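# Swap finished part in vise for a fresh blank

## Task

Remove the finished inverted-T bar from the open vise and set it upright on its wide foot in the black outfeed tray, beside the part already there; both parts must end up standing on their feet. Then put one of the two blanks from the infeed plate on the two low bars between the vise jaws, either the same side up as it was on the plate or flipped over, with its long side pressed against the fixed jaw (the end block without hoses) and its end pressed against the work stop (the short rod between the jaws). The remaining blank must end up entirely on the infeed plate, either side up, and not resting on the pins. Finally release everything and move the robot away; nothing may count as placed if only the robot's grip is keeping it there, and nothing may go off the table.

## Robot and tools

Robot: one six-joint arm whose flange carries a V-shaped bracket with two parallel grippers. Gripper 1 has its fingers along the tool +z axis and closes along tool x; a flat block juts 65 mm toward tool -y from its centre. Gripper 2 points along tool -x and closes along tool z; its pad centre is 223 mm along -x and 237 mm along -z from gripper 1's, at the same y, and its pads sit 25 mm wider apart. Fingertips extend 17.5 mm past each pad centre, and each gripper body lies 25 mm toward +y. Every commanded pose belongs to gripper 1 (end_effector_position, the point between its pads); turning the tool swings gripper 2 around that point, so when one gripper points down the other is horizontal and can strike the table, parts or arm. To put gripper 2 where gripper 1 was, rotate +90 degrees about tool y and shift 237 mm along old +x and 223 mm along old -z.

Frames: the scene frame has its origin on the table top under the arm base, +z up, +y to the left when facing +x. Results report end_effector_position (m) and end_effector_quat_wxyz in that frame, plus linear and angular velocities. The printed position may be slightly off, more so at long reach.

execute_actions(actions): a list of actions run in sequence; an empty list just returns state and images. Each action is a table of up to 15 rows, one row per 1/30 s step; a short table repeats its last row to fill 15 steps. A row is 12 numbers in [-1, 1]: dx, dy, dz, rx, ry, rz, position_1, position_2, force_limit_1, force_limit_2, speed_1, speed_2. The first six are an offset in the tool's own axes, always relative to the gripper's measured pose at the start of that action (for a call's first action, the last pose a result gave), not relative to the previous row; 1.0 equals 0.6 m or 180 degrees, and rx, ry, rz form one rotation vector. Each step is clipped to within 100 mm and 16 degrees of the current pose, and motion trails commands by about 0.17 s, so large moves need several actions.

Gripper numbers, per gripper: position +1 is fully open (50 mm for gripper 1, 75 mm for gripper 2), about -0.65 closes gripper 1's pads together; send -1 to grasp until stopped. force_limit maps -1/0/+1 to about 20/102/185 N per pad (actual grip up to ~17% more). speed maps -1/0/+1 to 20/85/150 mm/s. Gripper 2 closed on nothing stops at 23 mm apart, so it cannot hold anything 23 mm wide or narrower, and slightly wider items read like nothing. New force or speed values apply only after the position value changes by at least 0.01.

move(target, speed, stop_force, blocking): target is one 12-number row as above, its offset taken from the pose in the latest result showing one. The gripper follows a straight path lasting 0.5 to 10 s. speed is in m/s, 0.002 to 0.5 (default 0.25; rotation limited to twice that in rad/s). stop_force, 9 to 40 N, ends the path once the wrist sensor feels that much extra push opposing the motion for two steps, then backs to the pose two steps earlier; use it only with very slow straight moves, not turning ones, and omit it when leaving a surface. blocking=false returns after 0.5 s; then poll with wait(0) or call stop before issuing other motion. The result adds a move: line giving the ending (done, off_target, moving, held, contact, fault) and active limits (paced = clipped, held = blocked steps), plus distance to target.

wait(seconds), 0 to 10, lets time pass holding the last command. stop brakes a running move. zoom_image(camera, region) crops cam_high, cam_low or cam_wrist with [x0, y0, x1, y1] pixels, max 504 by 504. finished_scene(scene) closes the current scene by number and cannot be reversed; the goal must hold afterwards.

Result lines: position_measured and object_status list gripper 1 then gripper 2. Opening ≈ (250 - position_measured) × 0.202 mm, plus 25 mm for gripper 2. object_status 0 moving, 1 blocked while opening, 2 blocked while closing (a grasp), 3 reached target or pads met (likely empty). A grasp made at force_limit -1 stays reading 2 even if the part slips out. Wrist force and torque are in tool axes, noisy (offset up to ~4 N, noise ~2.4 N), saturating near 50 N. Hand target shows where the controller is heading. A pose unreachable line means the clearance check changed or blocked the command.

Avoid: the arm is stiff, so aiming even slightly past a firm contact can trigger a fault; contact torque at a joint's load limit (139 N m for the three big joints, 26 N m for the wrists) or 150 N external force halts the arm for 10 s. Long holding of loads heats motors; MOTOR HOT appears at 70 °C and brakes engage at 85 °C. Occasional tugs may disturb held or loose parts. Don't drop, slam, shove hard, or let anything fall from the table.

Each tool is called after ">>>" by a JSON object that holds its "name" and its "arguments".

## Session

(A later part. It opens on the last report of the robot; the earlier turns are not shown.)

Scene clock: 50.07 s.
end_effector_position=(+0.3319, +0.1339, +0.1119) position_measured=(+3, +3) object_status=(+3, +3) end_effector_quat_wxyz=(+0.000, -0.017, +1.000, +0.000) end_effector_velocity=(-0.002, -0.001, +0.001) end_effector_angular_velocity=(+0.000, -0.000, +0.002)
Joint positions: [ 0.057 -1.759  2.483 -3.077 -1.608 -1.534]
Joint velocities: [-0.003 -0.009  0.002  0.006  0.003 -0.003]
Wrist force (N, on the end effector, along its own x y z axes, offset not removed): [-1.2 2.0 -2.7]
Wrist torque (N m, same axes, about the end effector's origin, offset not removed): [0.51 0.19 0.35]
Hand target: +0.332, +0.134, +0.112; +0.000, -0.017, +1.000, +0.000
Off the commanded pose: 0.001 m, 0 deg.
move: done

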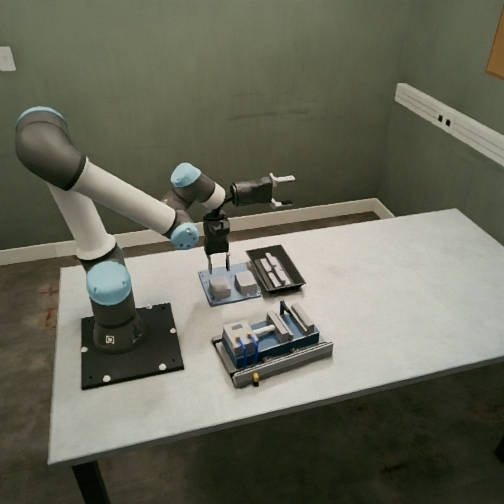

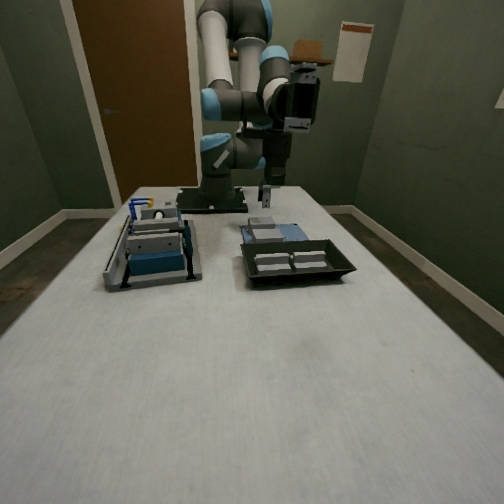

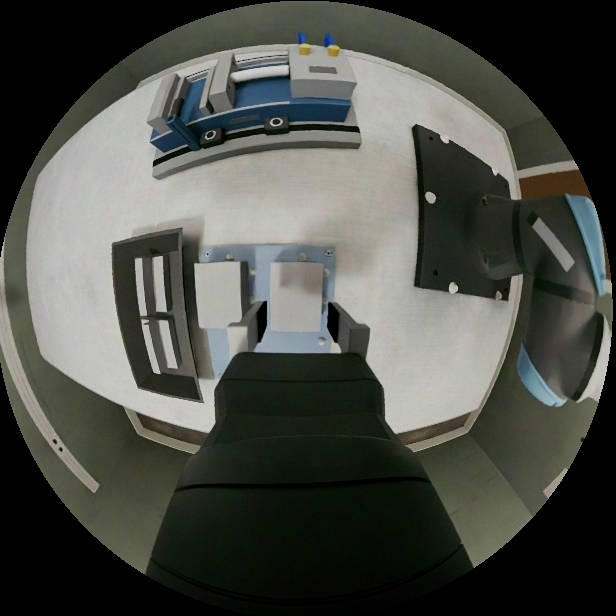

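>>> {"name": "move", "arguments": {"target": [-0.221,-0.229,-0.255,0.35355,0,-0.35355,1,1,0,0,0.5,0.5], "speed": 0.5}}

>>> {"name": "move", "arguments": {"target": [-0.1943,-0.1927,-0.1155,0.3541,0,-0.3541,1,0.85,0,0,0.5,0.5], "speed": 0.5}}

>>> {"name": "zoom_image", "arguments": {"camera": "cam_high", "region": [180, 235, 270, 315]}}

Scene clock: 56.77 s.
end_effector_position=(+0.4688, +0.0011, +0.2650) position_measured=(+3, +3) object_status=(+3, +3) end_effector_quat_wxyz=(+0.009, -0.511, +0.699, -0.500) end_effector_velocity=(+0.001, -0.001, +0.001) end_effector_angular_velocity=(-0.004, -0.001, +0.012)
Joint positions: [ 0.076 -1.801  2.457 -3.007 -1.622 -3.09 ]
Joint velocities: [-0.009 -0.008  0.005  0.002  0.012 -0.017]
Wrist force (N, on the end effector, along its own x y z axes, offset not removed): [-1.2 2.1 -1.8]
Wrist torque (N m, same axes, about the end effector's origin, offset not removed): [0.58 0.25 0.30]
Hand target: +0.469, +0.001, +0.265; +0.009, -0.512, +0.699, -0.500
Off the commanded pose: 0.000 m, 0 deg.
move: done

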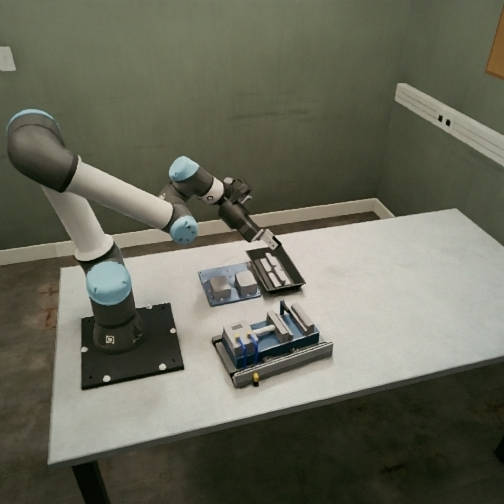

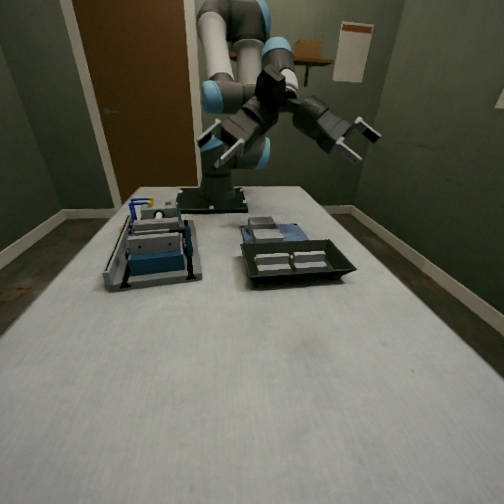

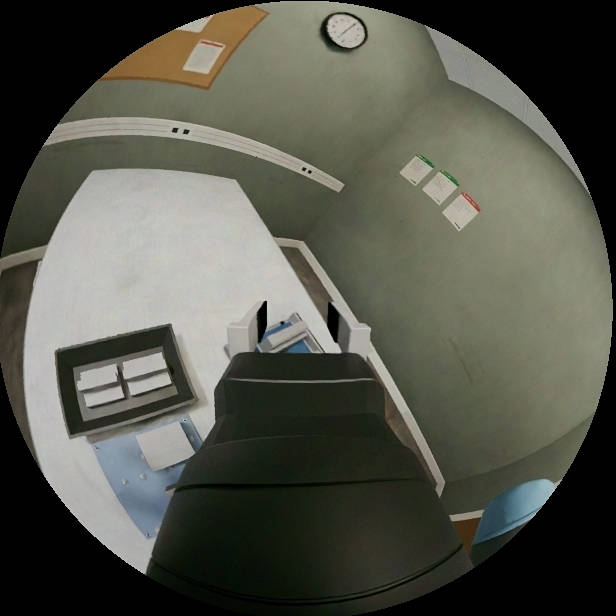

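Scene clock: 59.07 s.
end_effector_position=(+0.5697, +0.1360, +0.3230) position_measured=(+3, +25) object_status=(+3, +3) end_effector_quat_wxyz=(-0.011, +0.707, +0.012, +0.707) end_effector_velocity=(+0.001, +0.001, +0.001) end_effector_angular_velocity=(-0.007, +0.003, +0.015)
Joint positions: [-0.146 -1.755  2.571 -3.163 -1.466 -4.82 ]
Joint velocities: [-0.01  -0.005 -0.004  0.013  0.013 -0.023]
Wrist force (N, on the end effector, along its own x y z axes, offset not removed): [1.4 3.1 -3.8]
Wrist torque (N m, same axes, about the end effector's origin, offset not removed): [0.77 -0.34 0.16]
Hand target: +0.570, +0.136, +0.323; -0.012, +0.707, +0.012, +0.707
Off the commanded pose: 0.000 m, 0 deg.
move: done

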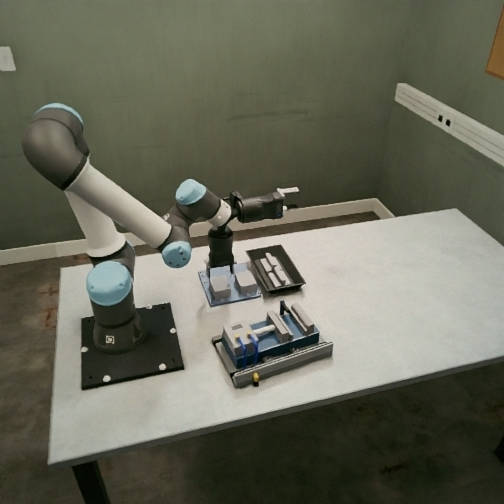

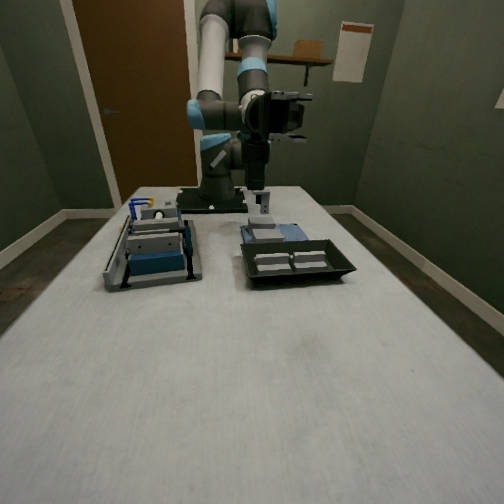

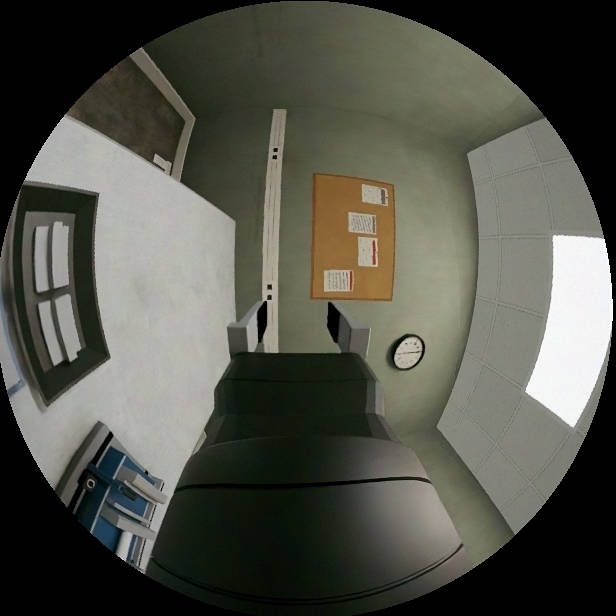

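Region (180, 235, 270, 315) of cam_high's 504x504 image, scaled by 5.600, with more detail than that image has.

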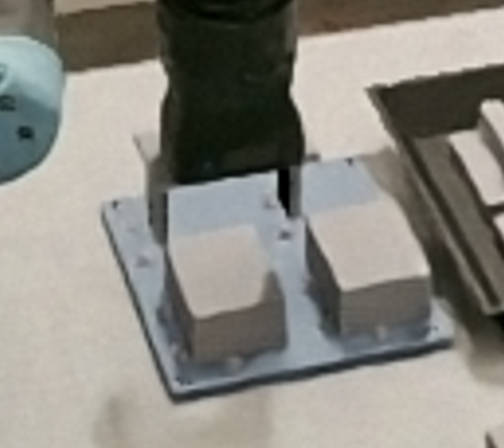

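>>> {"name": "move", "arguments": {"target": [-0.0935,0,0,0,0,0,1,0.85,0,0,0.5,0.5], "speed": 0.1}}

>>> {"name": "execute_actions", "arguments": {"actions": [[[0,0,0,0,0,0,1,-1,0,0.2,0.5,-0.4]]]}}

>>> {"name": "zoom_image", "arguments": {"camera": "cam_low", "region": [230, 190, 290, 250]}}

Scene clock: 62.90 s.
end_effector_position=(+0.5698, +0.1360, +0.2673) position_measured=(+3, +25) object_status=(+3, +3) end_effector_quat_wxyz=(-0.011, +0.707, +0.012, +0.707) end_effector_velocity=(+0.000, +0.000, -0.003) end_effector_angular_velocity=(-0.001, -0.003, +0.000)
Joint positions: [-0.146 -1.547  2.64  -3.44  -1.466 -4.82 ]
Joint velocities: [ 0.     0.02   0.003 -0.026  0.    -0.   ]
Wrist force (N, on the end effector, along its own x y z axes, offset not removed): [-1.4 2.3 -3.1]
Wrist torque (N m, same axes, about the end effector's origin, offset not removed): [0.55 0.21 0.24]
Hand target: +0.570, +0.136, +0.267; -0.011, +0.707, +0.012, +0.707
Off the commanded pose: 0.000 m, 0 deg.
move: done

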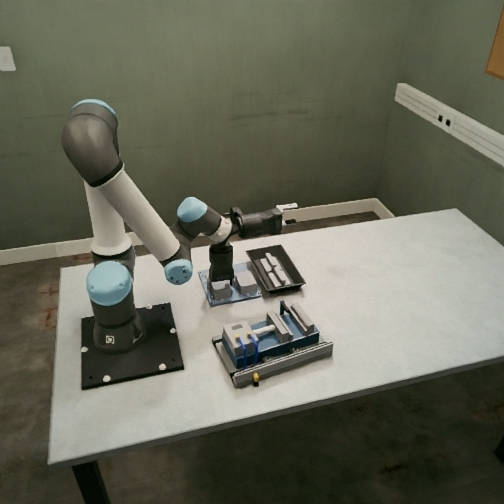

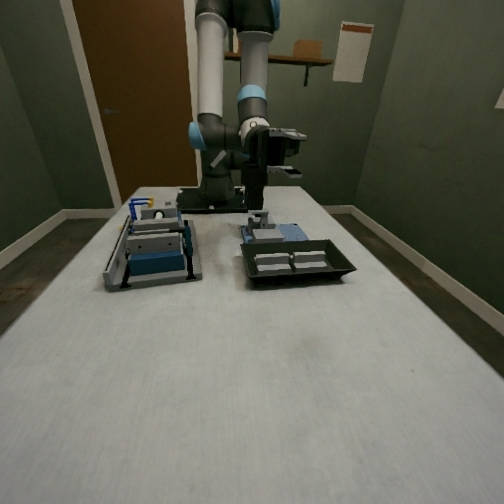

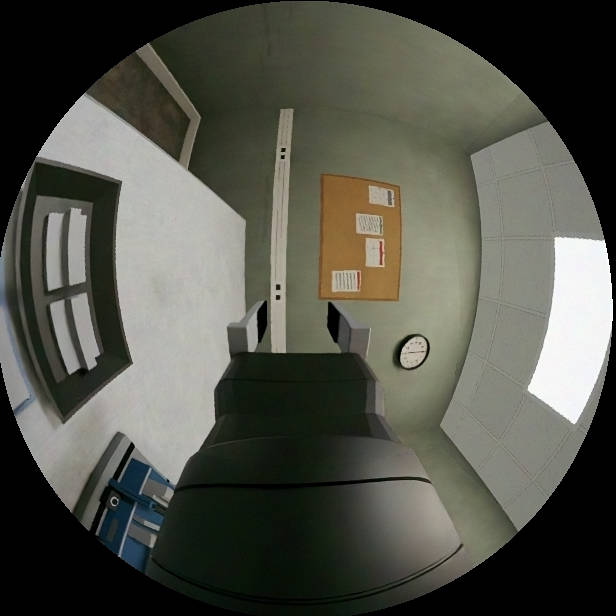

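Scene clock: 63.40 s.
end_effector_position=(+0.5698, +0.1361, +0.2673) position_measured=(+3, +105) object_status=(+3, +2) end_effector_quat_wxyz=(-0.011, +0.707, +0.012, +0.707) end_effector_velocity=(-0.000, +0.000, +0.000) end_effector_angular_velocity=(+0.000, +0.000, +0.000)
Joint positions: [-0.146 -1.547  2.64  -3.44  -1.466 -4.82 ]
Joint velocities: [ 0.    -0.001  0.     0.001  0.     0.   ]
Wrist force (N, on the end effector, along its own x y z axes, offset not removed): [-4.4 1.7 -2.8]
Wrist torque (N m, same axes, about the end effector's origin, offset not removed): [0.43 0.95 0.35]
Hand target: +0.570, +0.136, +0.267; -0.011, +0.707, +0.012, +0.707
Off the commanded pose: 0.000 m, 0 deg.

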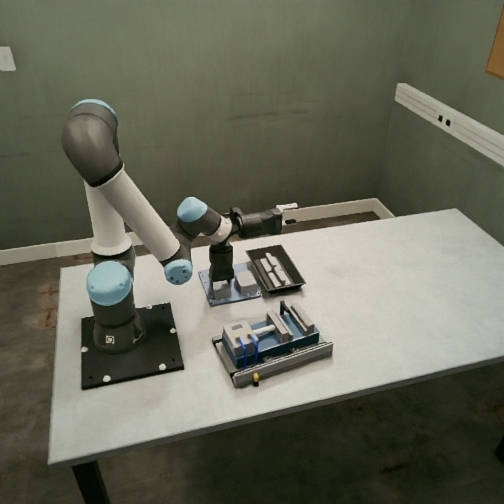

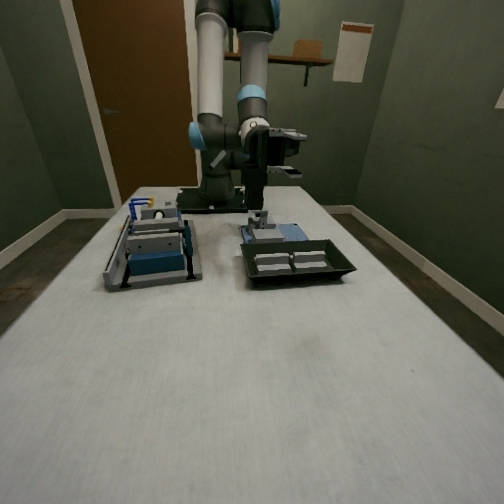

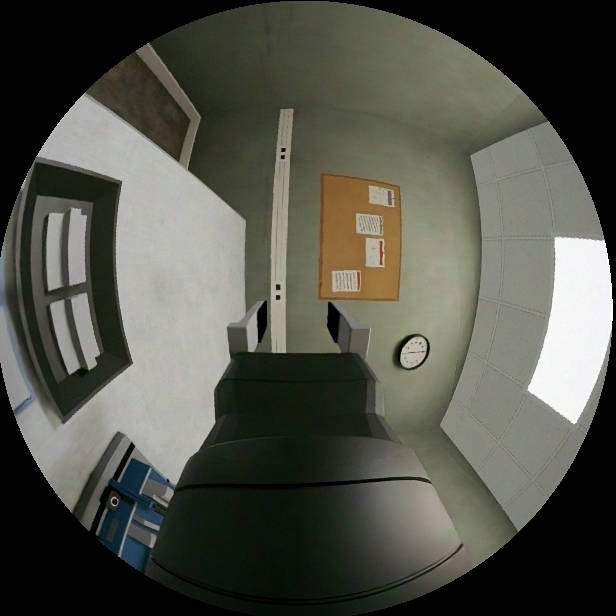

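Region (230, 190, 290, 250) of cam_low's 504x504 image, scaled by 8.400, with more detail than that image has.

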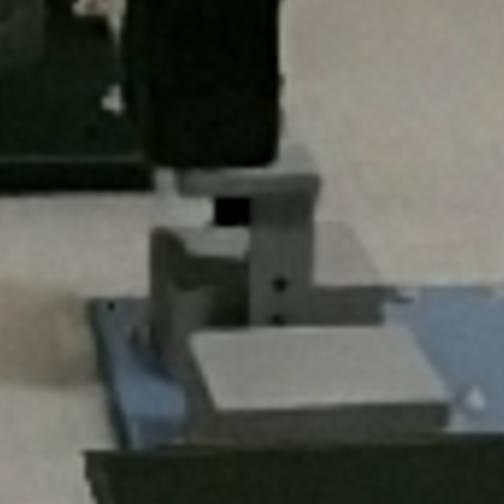

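>>> {"name": "move", "arguments": {"target": [0.195,0,0,0,0,0,1,-1,0,0.2,0.5,-0.4], "speed": 0.3}}

>>> {"name": "move", "arguments": {"target": [0,0.44,0.2257,0.0333,0,0,1,-1,0,0.2,0.5,-0.4], "speed": 0.35}}

>>> {"name": "move", "arguments": {"target": [-0.04,0,0,0,0,0,1,-1,0,0.2,0.5,-0.4], "speed": 0.08}}

>>> {"name": "zoom_image", "arguments": {"camera": "cam_low", "region": [110, 175, 210, 275]}}

>>> {"name": "zoom_image", "arguments": {"camera": "cam_high", "region": [255, 285, 325, 355]}}

Scene clock: 69.33 s.
end_effector_position=(+0.5695, +0.1359, +0.3838) position_measured=(+3, +105) object_status=(+3, +2) end_effector_quat_wxyz=(-0.011, +0.706, +0.011, +0.708) end_effector_velocity=(+0.001, -0.000, +0.003) end_effector_angular_velocity=(+0.001, +0.010, +0.001)
Joint positions: [-0.146 -1.91   2.47  -2.908 -1.466 -4.819]
Joint velocities: [-0.002 -0.012 -0.014  0.036  0.001 -0.002]
Wrist force (N, on the end effector, along its own x y z axes, offset not removed): [-4.1 1.3 -3.0]
Wrist torque (N m, same axes, about the end effector's origin, offset not removed): [0.33 0.87 0.35]
Hand target: +0.570, +0.136, +0.384; -0.011, +0.707, +0.012, +0.707
Off the commanded pose: 0.001 m, 0 deg.
move: done

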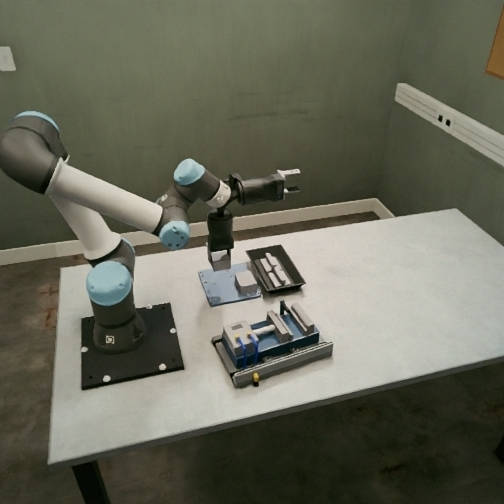

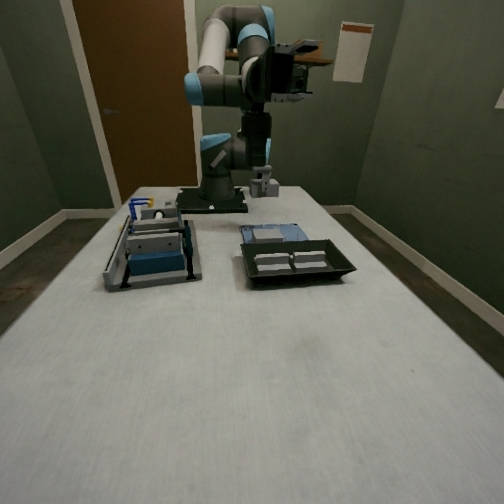

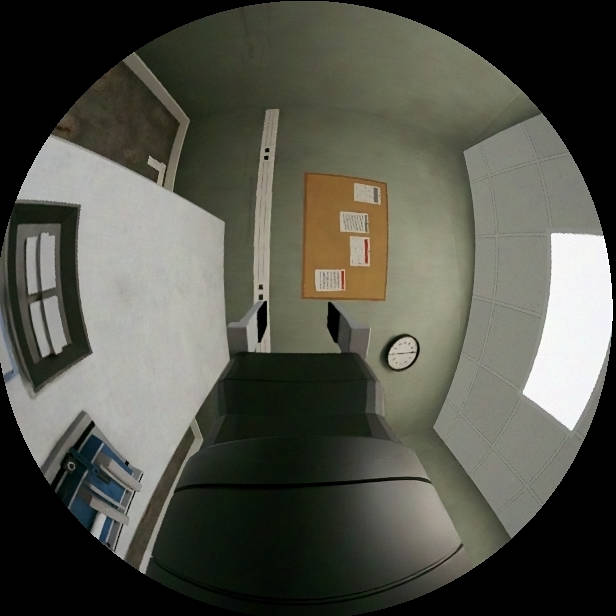

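Scene clock: 70.93 s.
end_effector_position=(+0.7132, -0.1230, +0.3837) position_measured=(+3, +105) object_status=(+3, +2) end_effector_quat_wxyz=(-0.048, +0.705, +0.048, +0.706) end_effector_velocity=(+0.002, -0.002, -0.000) end_effector_angular_velocity=(-0.001, +0.001, +0.001)
Joint positions: [-0.736 -1.489  2.074 -2.739 -1.016 -5.386]
Joint velocities: [-0.     0.006 -0.008  0.003 -0.    -0.002]
Wrist force (N, on the end effector, along its own x y z axes, offset not removed): [-2.8 2.2 -3.9]
Wrist torque (N m, same axes, about the end effector's origin, offset not removed): [0.52 0.59 0.20]
Hand target: +0.713, -0.123, +0.384; -0.048, +0.705, +0.049, +0.706
Off the commanded pose: 0.001 m, 0 deg.
move: done

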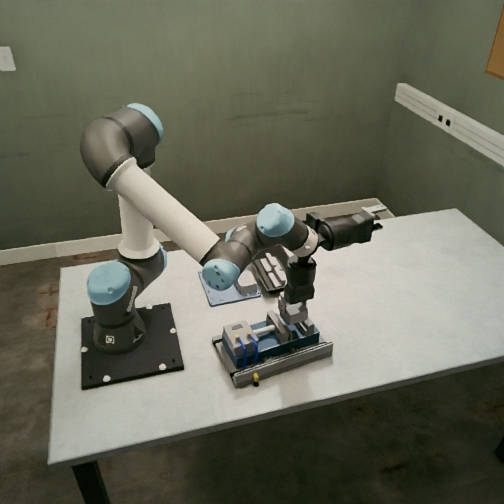

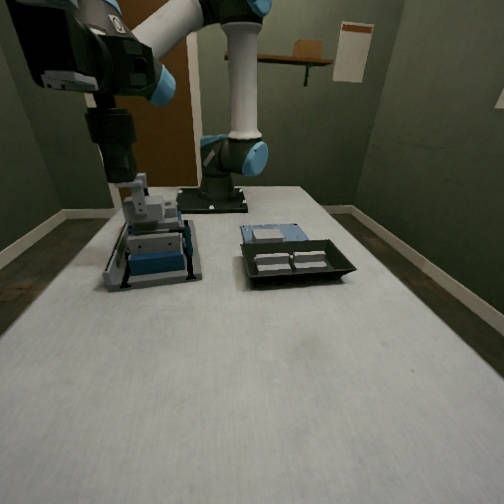

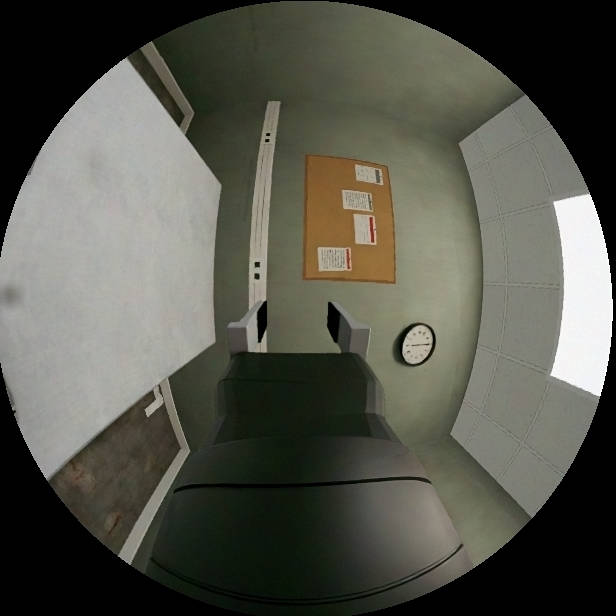

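Scene clock: 71.80 s.
end_effector_position=(+0.7133, -0.1230, +0.3600) position_measured=(+3, +105) object_status=(+3, +2) end_effector_quat_wxyz=(-0.048, +0.705, +0.048, +0.706) end_effector_velocity=(+0.000, -0.000, -0.002) end_effector_angular_velocity=(-0.001, -0.002, -0.001)
Joint positions: [-0.736 -1.452  2.106 -2.808 -1.016 -5.387]
Joint velocities: [ 0.     0.004  0.003 -0.01   0.     0.001]
Wrist force (N, on the end effector, along its own x y z axes, offset not removed): [-4.9 1.8 -2.9]
Wrist torque (N m, same axes, about the end effector's origin, offset not removed): [0.49 1.07 0.26]
Hand target: +0.713, -0.123, +0.360; -0.048, +0.705, +0.048, +0.706
Off the commanded pose: 0.000 m, 0 deg.
move: done

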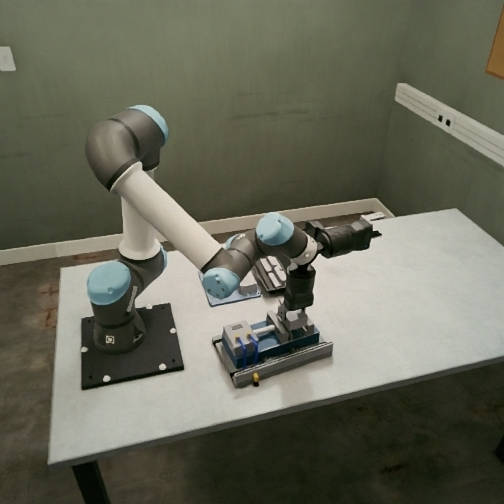

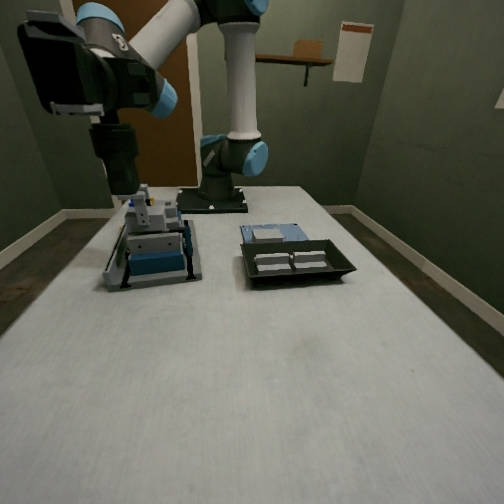

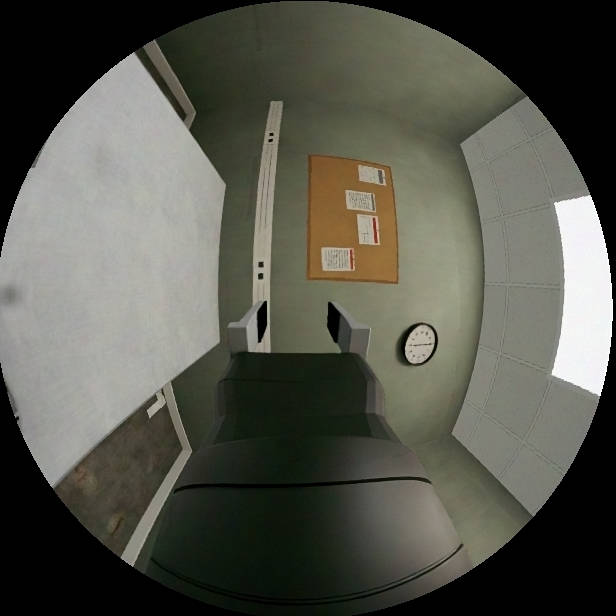

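Region (110, 175, 210, 275) of cam_low's 504x504 image, scaled by 5.040, with more detail than that image has.

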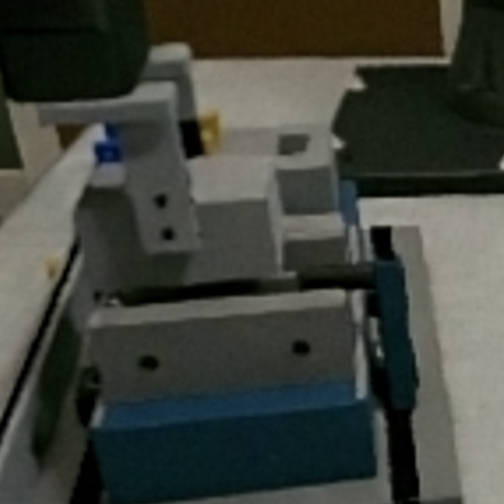

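Region (255, 285, 325, 355) of cam_high's 504x504 image, scaled by 7.200, with more detail than that image has.

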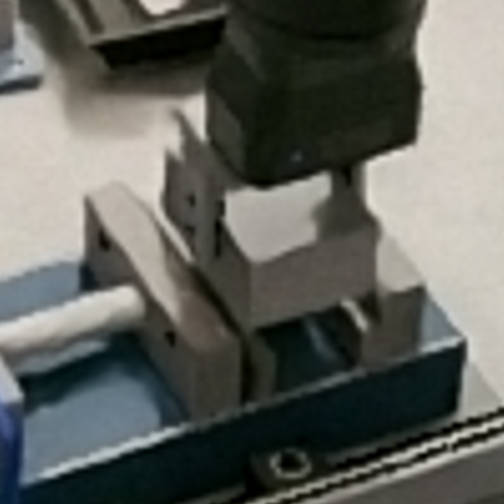

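>>> {"name": "move", "arguments": {"target": [-0.029,0,0,0,0,0,1,-1,0,0.2,0.5,-0.4], "speed": 0.02, "stop_force": 10}}

>>> {"name": "move", "arguments": {"target": [-0.015,0,0,0,0,0,1,-1,0,0.2,0.5,-0.4], "speed": 0.005, "stop_force": 9}}

>>> {"name": "zoom_image", "arguments": {"camera": "cam_low", "region": [110, 175, 210, 275]}}

Scene clock: 75.07 s.
end_effector_position=(+0.7133, -0.1229, +0.3429) position_measured=(+3, +105) object_status=(+3, +2) end_effector_quat_wxyz=(-0.048, +0.705, +0.049, +0.706) end_effector_velocity=(+0.000, -0.000, -0.003) end_effector_angular_velocity=(+0.001, -0.000, -0.001)
Joint positions: [-0.736 -1.423  2.127 -2.859 -1.016 -5.387]
Joint velocities: [-0.     0.005  0.003 -0.008  0.     0.001]
Wrist force (N, on the end effector, along its own x y z axes, offset not removed): [-3.5 0.1 -2.6]
Wrist torque (N m, same axes, about the end effector's origin, offset not removed): [0.11 0.69 0.31]
Hand target: +0.713, -0.123, +0.343; -0.048, +0.705, +0.048, +0.706
Off the commanded pose: 0.000 m, 0 deg.
move: done

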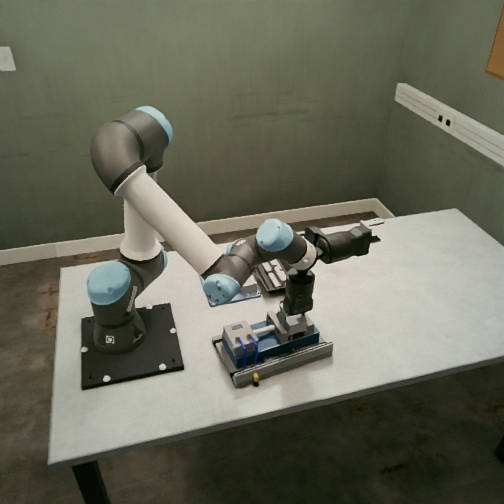

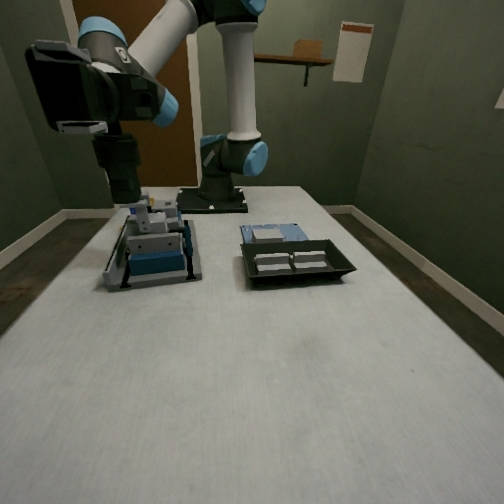

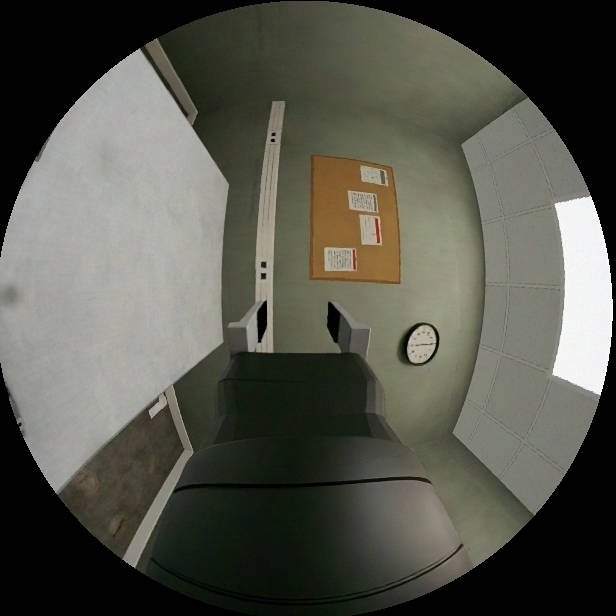

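Scene clock: 76.13 s.
end_effector_position=(+0.7133, -0.1229, +0.3394) position_measured=(+3, +105) object_status=(+3, +2) end_effector_quat_wxyz=(-0.048, +0.705, +0.049, +0.706) end_effector_velocity=(-0.000, +0.000, +0.000) end_effector_angular_velocity=(+0.001, +0.002, +0.001)
Joint positions: [-0.736 -1.417  2.131 -2.869 -1.016 -5.387]
Joint velocities: [-0.    -0.002 -0.     0.005 -0.    -0.001]
Wrist force (N, on the end effector, along its own x y z axes, offset not removed): [27.9 1.0 -5.5]
Wrist torque (N m, same axes, about the end effector's origin, offset not removed): [0.17 -7.89 0.51]
Hand target: +0.713, -0.123, +0.340; -0.048, +0.705, +0.049, +0.706
Off the commanded pose: 0.006 m, 0 deg.
move: contact

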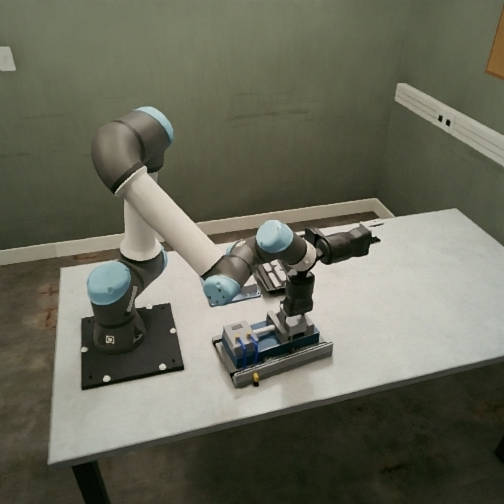

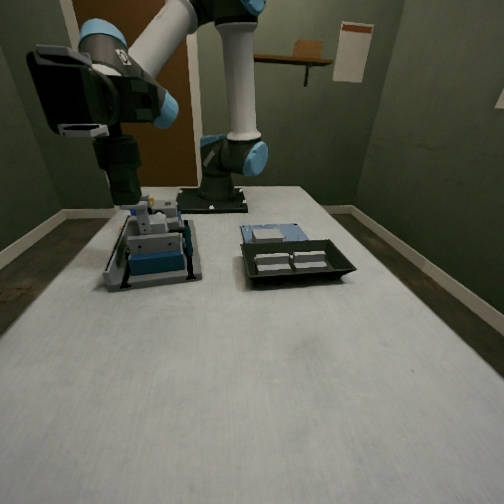

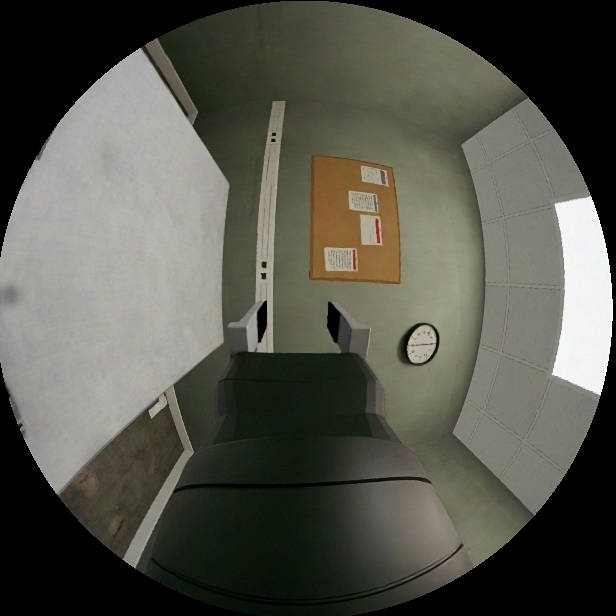

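Region (110, 175, 210, 275) of cam_low's 504x504 image, scaled by 5.040, with more detail than that image has.

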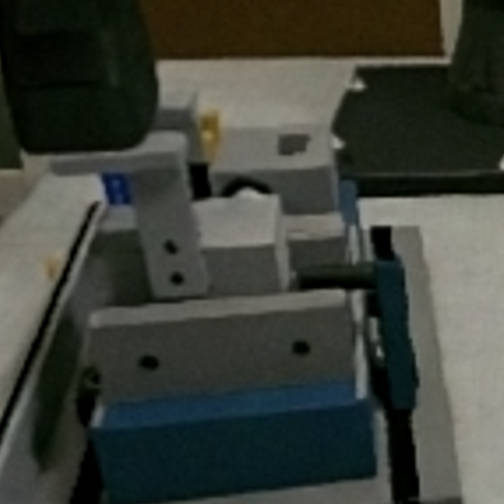

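>>> {"name": "execute_actions", "arguments": {"actions": [[[0.0013,0,0,0,0,0,1,-1,0,0.2,0.5,-0.4],[0.0013,0,0,0,0,0,1,-1,0,0.2,0.5,-0.4],[0.0013,0,0,0,0,0,1,-1,0,0.2,0.5,-0.4],[0.0013,-0.003,0.003,0,0,0,1,-1,0,0.2,0.5,-0.4]]]}}

>>> {"name": "move", "arguments": {"target": [0,-0.02,0,0,0,0,1,-1,0,0.2,0.5,-0.4], "speed": 0.004, "stop_force": 9}}

>>> {"name": "move", "arguments": {"target": [0,0,0.015,0,0,0,1,-1,0,0.2,0.5,-0.4], "speed": 0.004, "stop_force": 14}}

Scene clock: 80.57 s.
end_effector_position=(+0.7148, -0.1210, +0.3402) position_measured=(+3, +105) object_status=(+3, +2) end_effector_quat_wxyz=(-0.048, +0.705, +0.049, +0.706) end_effector_velocity=(+0.001, +0.001, +0.000) end_effector_angular_velocity=(+0.001, +0.000, -0.000)
Joint positions: [-0.731 -1.416  2.129 -2.87  -1.019 -5.381]
Joint velocities: [ 0.003  0.001 -0.001 -0.001 -0.002  0.003]
Wrist force (N, on the end effector, along its own x y z axes, offset not removed): [-4.1 2.8 -3.9]
Wrist torque (N m, same axes, about the end effector's origin, offset not removed): [0.65 0.78 0.26]
Hand target: +0.715, -0.121, +0.340; -0.048, +0.705, +0.049, +0.706
Off the commanded pose: 0.000 m, 0 deg.

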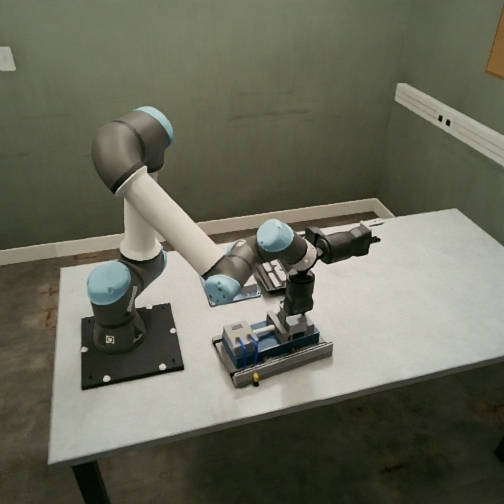

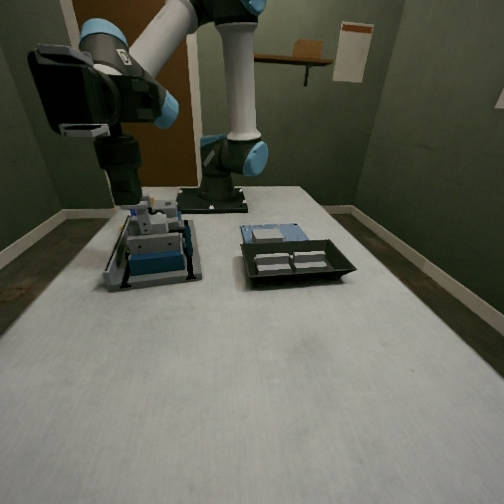

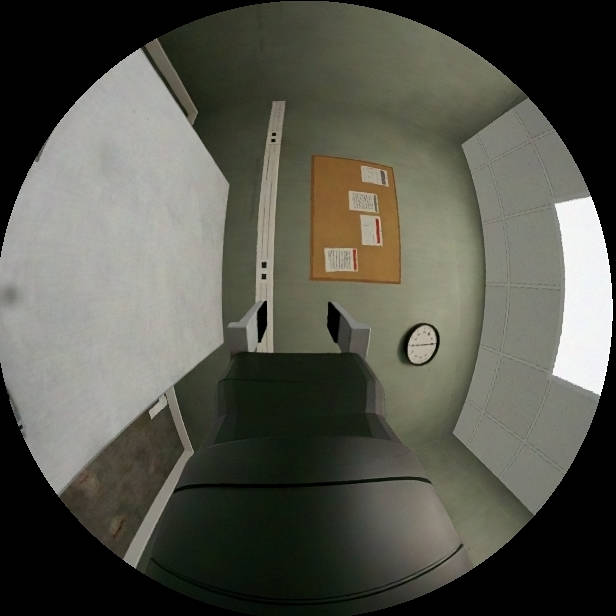

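Scene clock: 82.17 s.
end_effector_position=(+0.7140, -0.1162, +0.3403) position_measured=(+3, +105) object_status=(+3, +2) end_effector_quat_wxyz=(-0.048, +0.705, +0.049, +0.706) end_effector_velocity=(-0.000, -0.001, -0.000) end_effector_angular_velocity=(+0.003, +0.000, +0.001)
Joint positions: [-0.723 -1.421  2.135 -2.876 -1.023 -5.374]
Joint velocities: [-0.002  0.001 -0.001  0.003  0.003 -0.001]
Wrist force (N, on the end effector, along its own x y z axes, offset not removed): [-1.2 17.9 -3.0]
Wrist torque (N m, same axes, about the end effector's origin, offset not removed): [4.18 0.04 -3.48]
Hand target: +0.714, -0.116, +0.340; -0.048, +0.705, +0.049, +0.706
Off the commanded pose: 0.007 m, 0 deg.
move: contact

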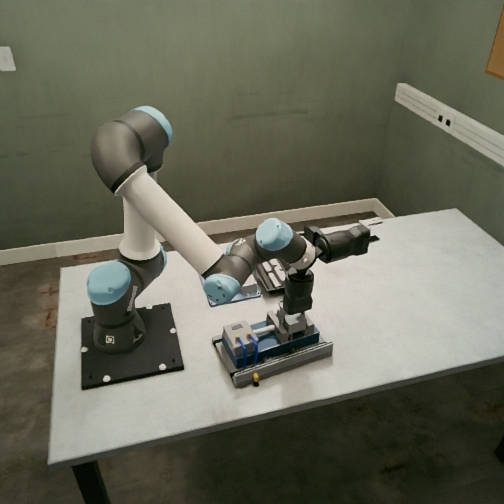

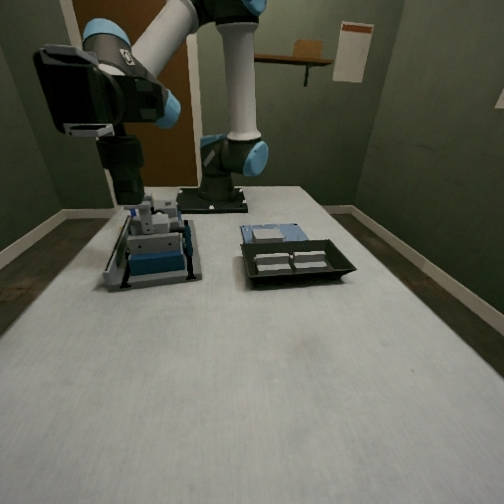

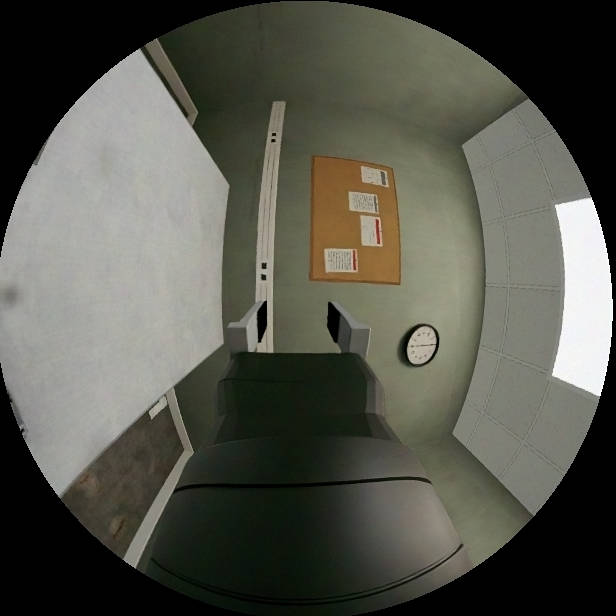

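Scene clock: 83.37 s.
end_effector_position=(+0.7174, -0.1157, +0.3403) position_measured=(+3, +105) object_status=(+3, +2) end_effector_quat_wxyz=(-0.048, +0.705, +0.049, +0.706) end_effector_velocity=(-0.001, +0.001, +0.001) end_effector_angular_velocity=(-0.001, -0.003, +0.003)
Joint positions: [-0.718 -1.414  2.127 -2.878 -1.027 -5.369]
Joint velocities: [-0.002 -0.003  0.003 -0.001  0.004 -0.004]
Wrist force (N, on the end effector, along its own x y z axes, offset not removed): [1.9 19.2 -30.6]
Wrist torque (N m, same axes, about the end effector's origin, offset not removed): [5.39 -7.42 -3.71]
Hand target: +0.717, -0.116, +0.340; -0.048, +0.705, +0.049, +0.706
Off the commanded pose: 0.006 m, 0 deg.
move: contact

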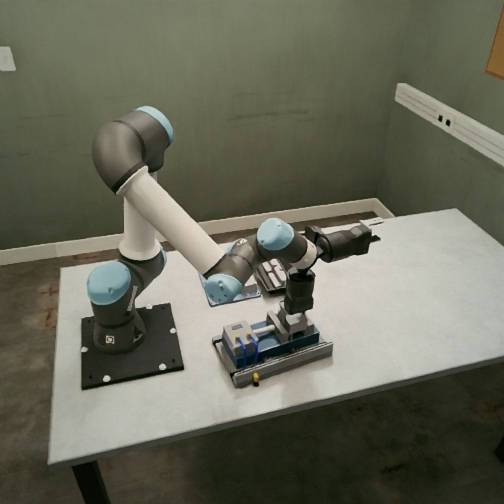

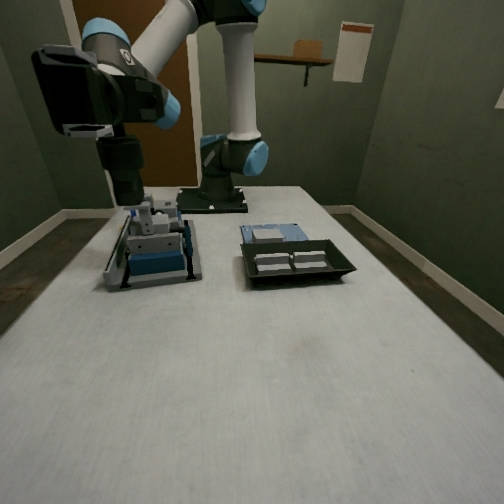

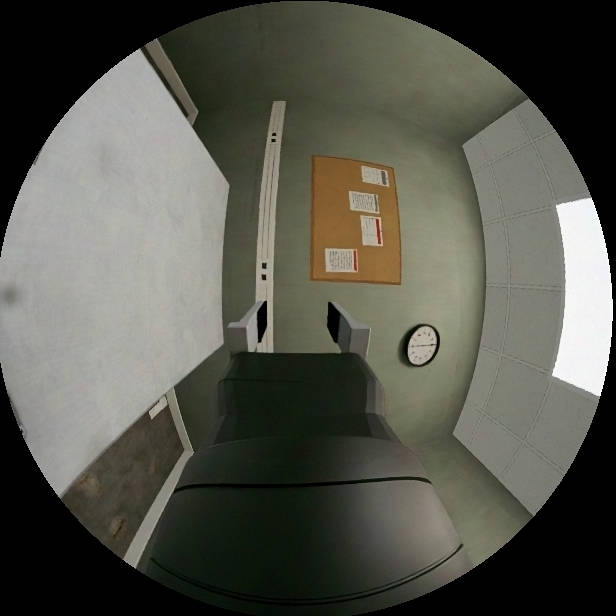

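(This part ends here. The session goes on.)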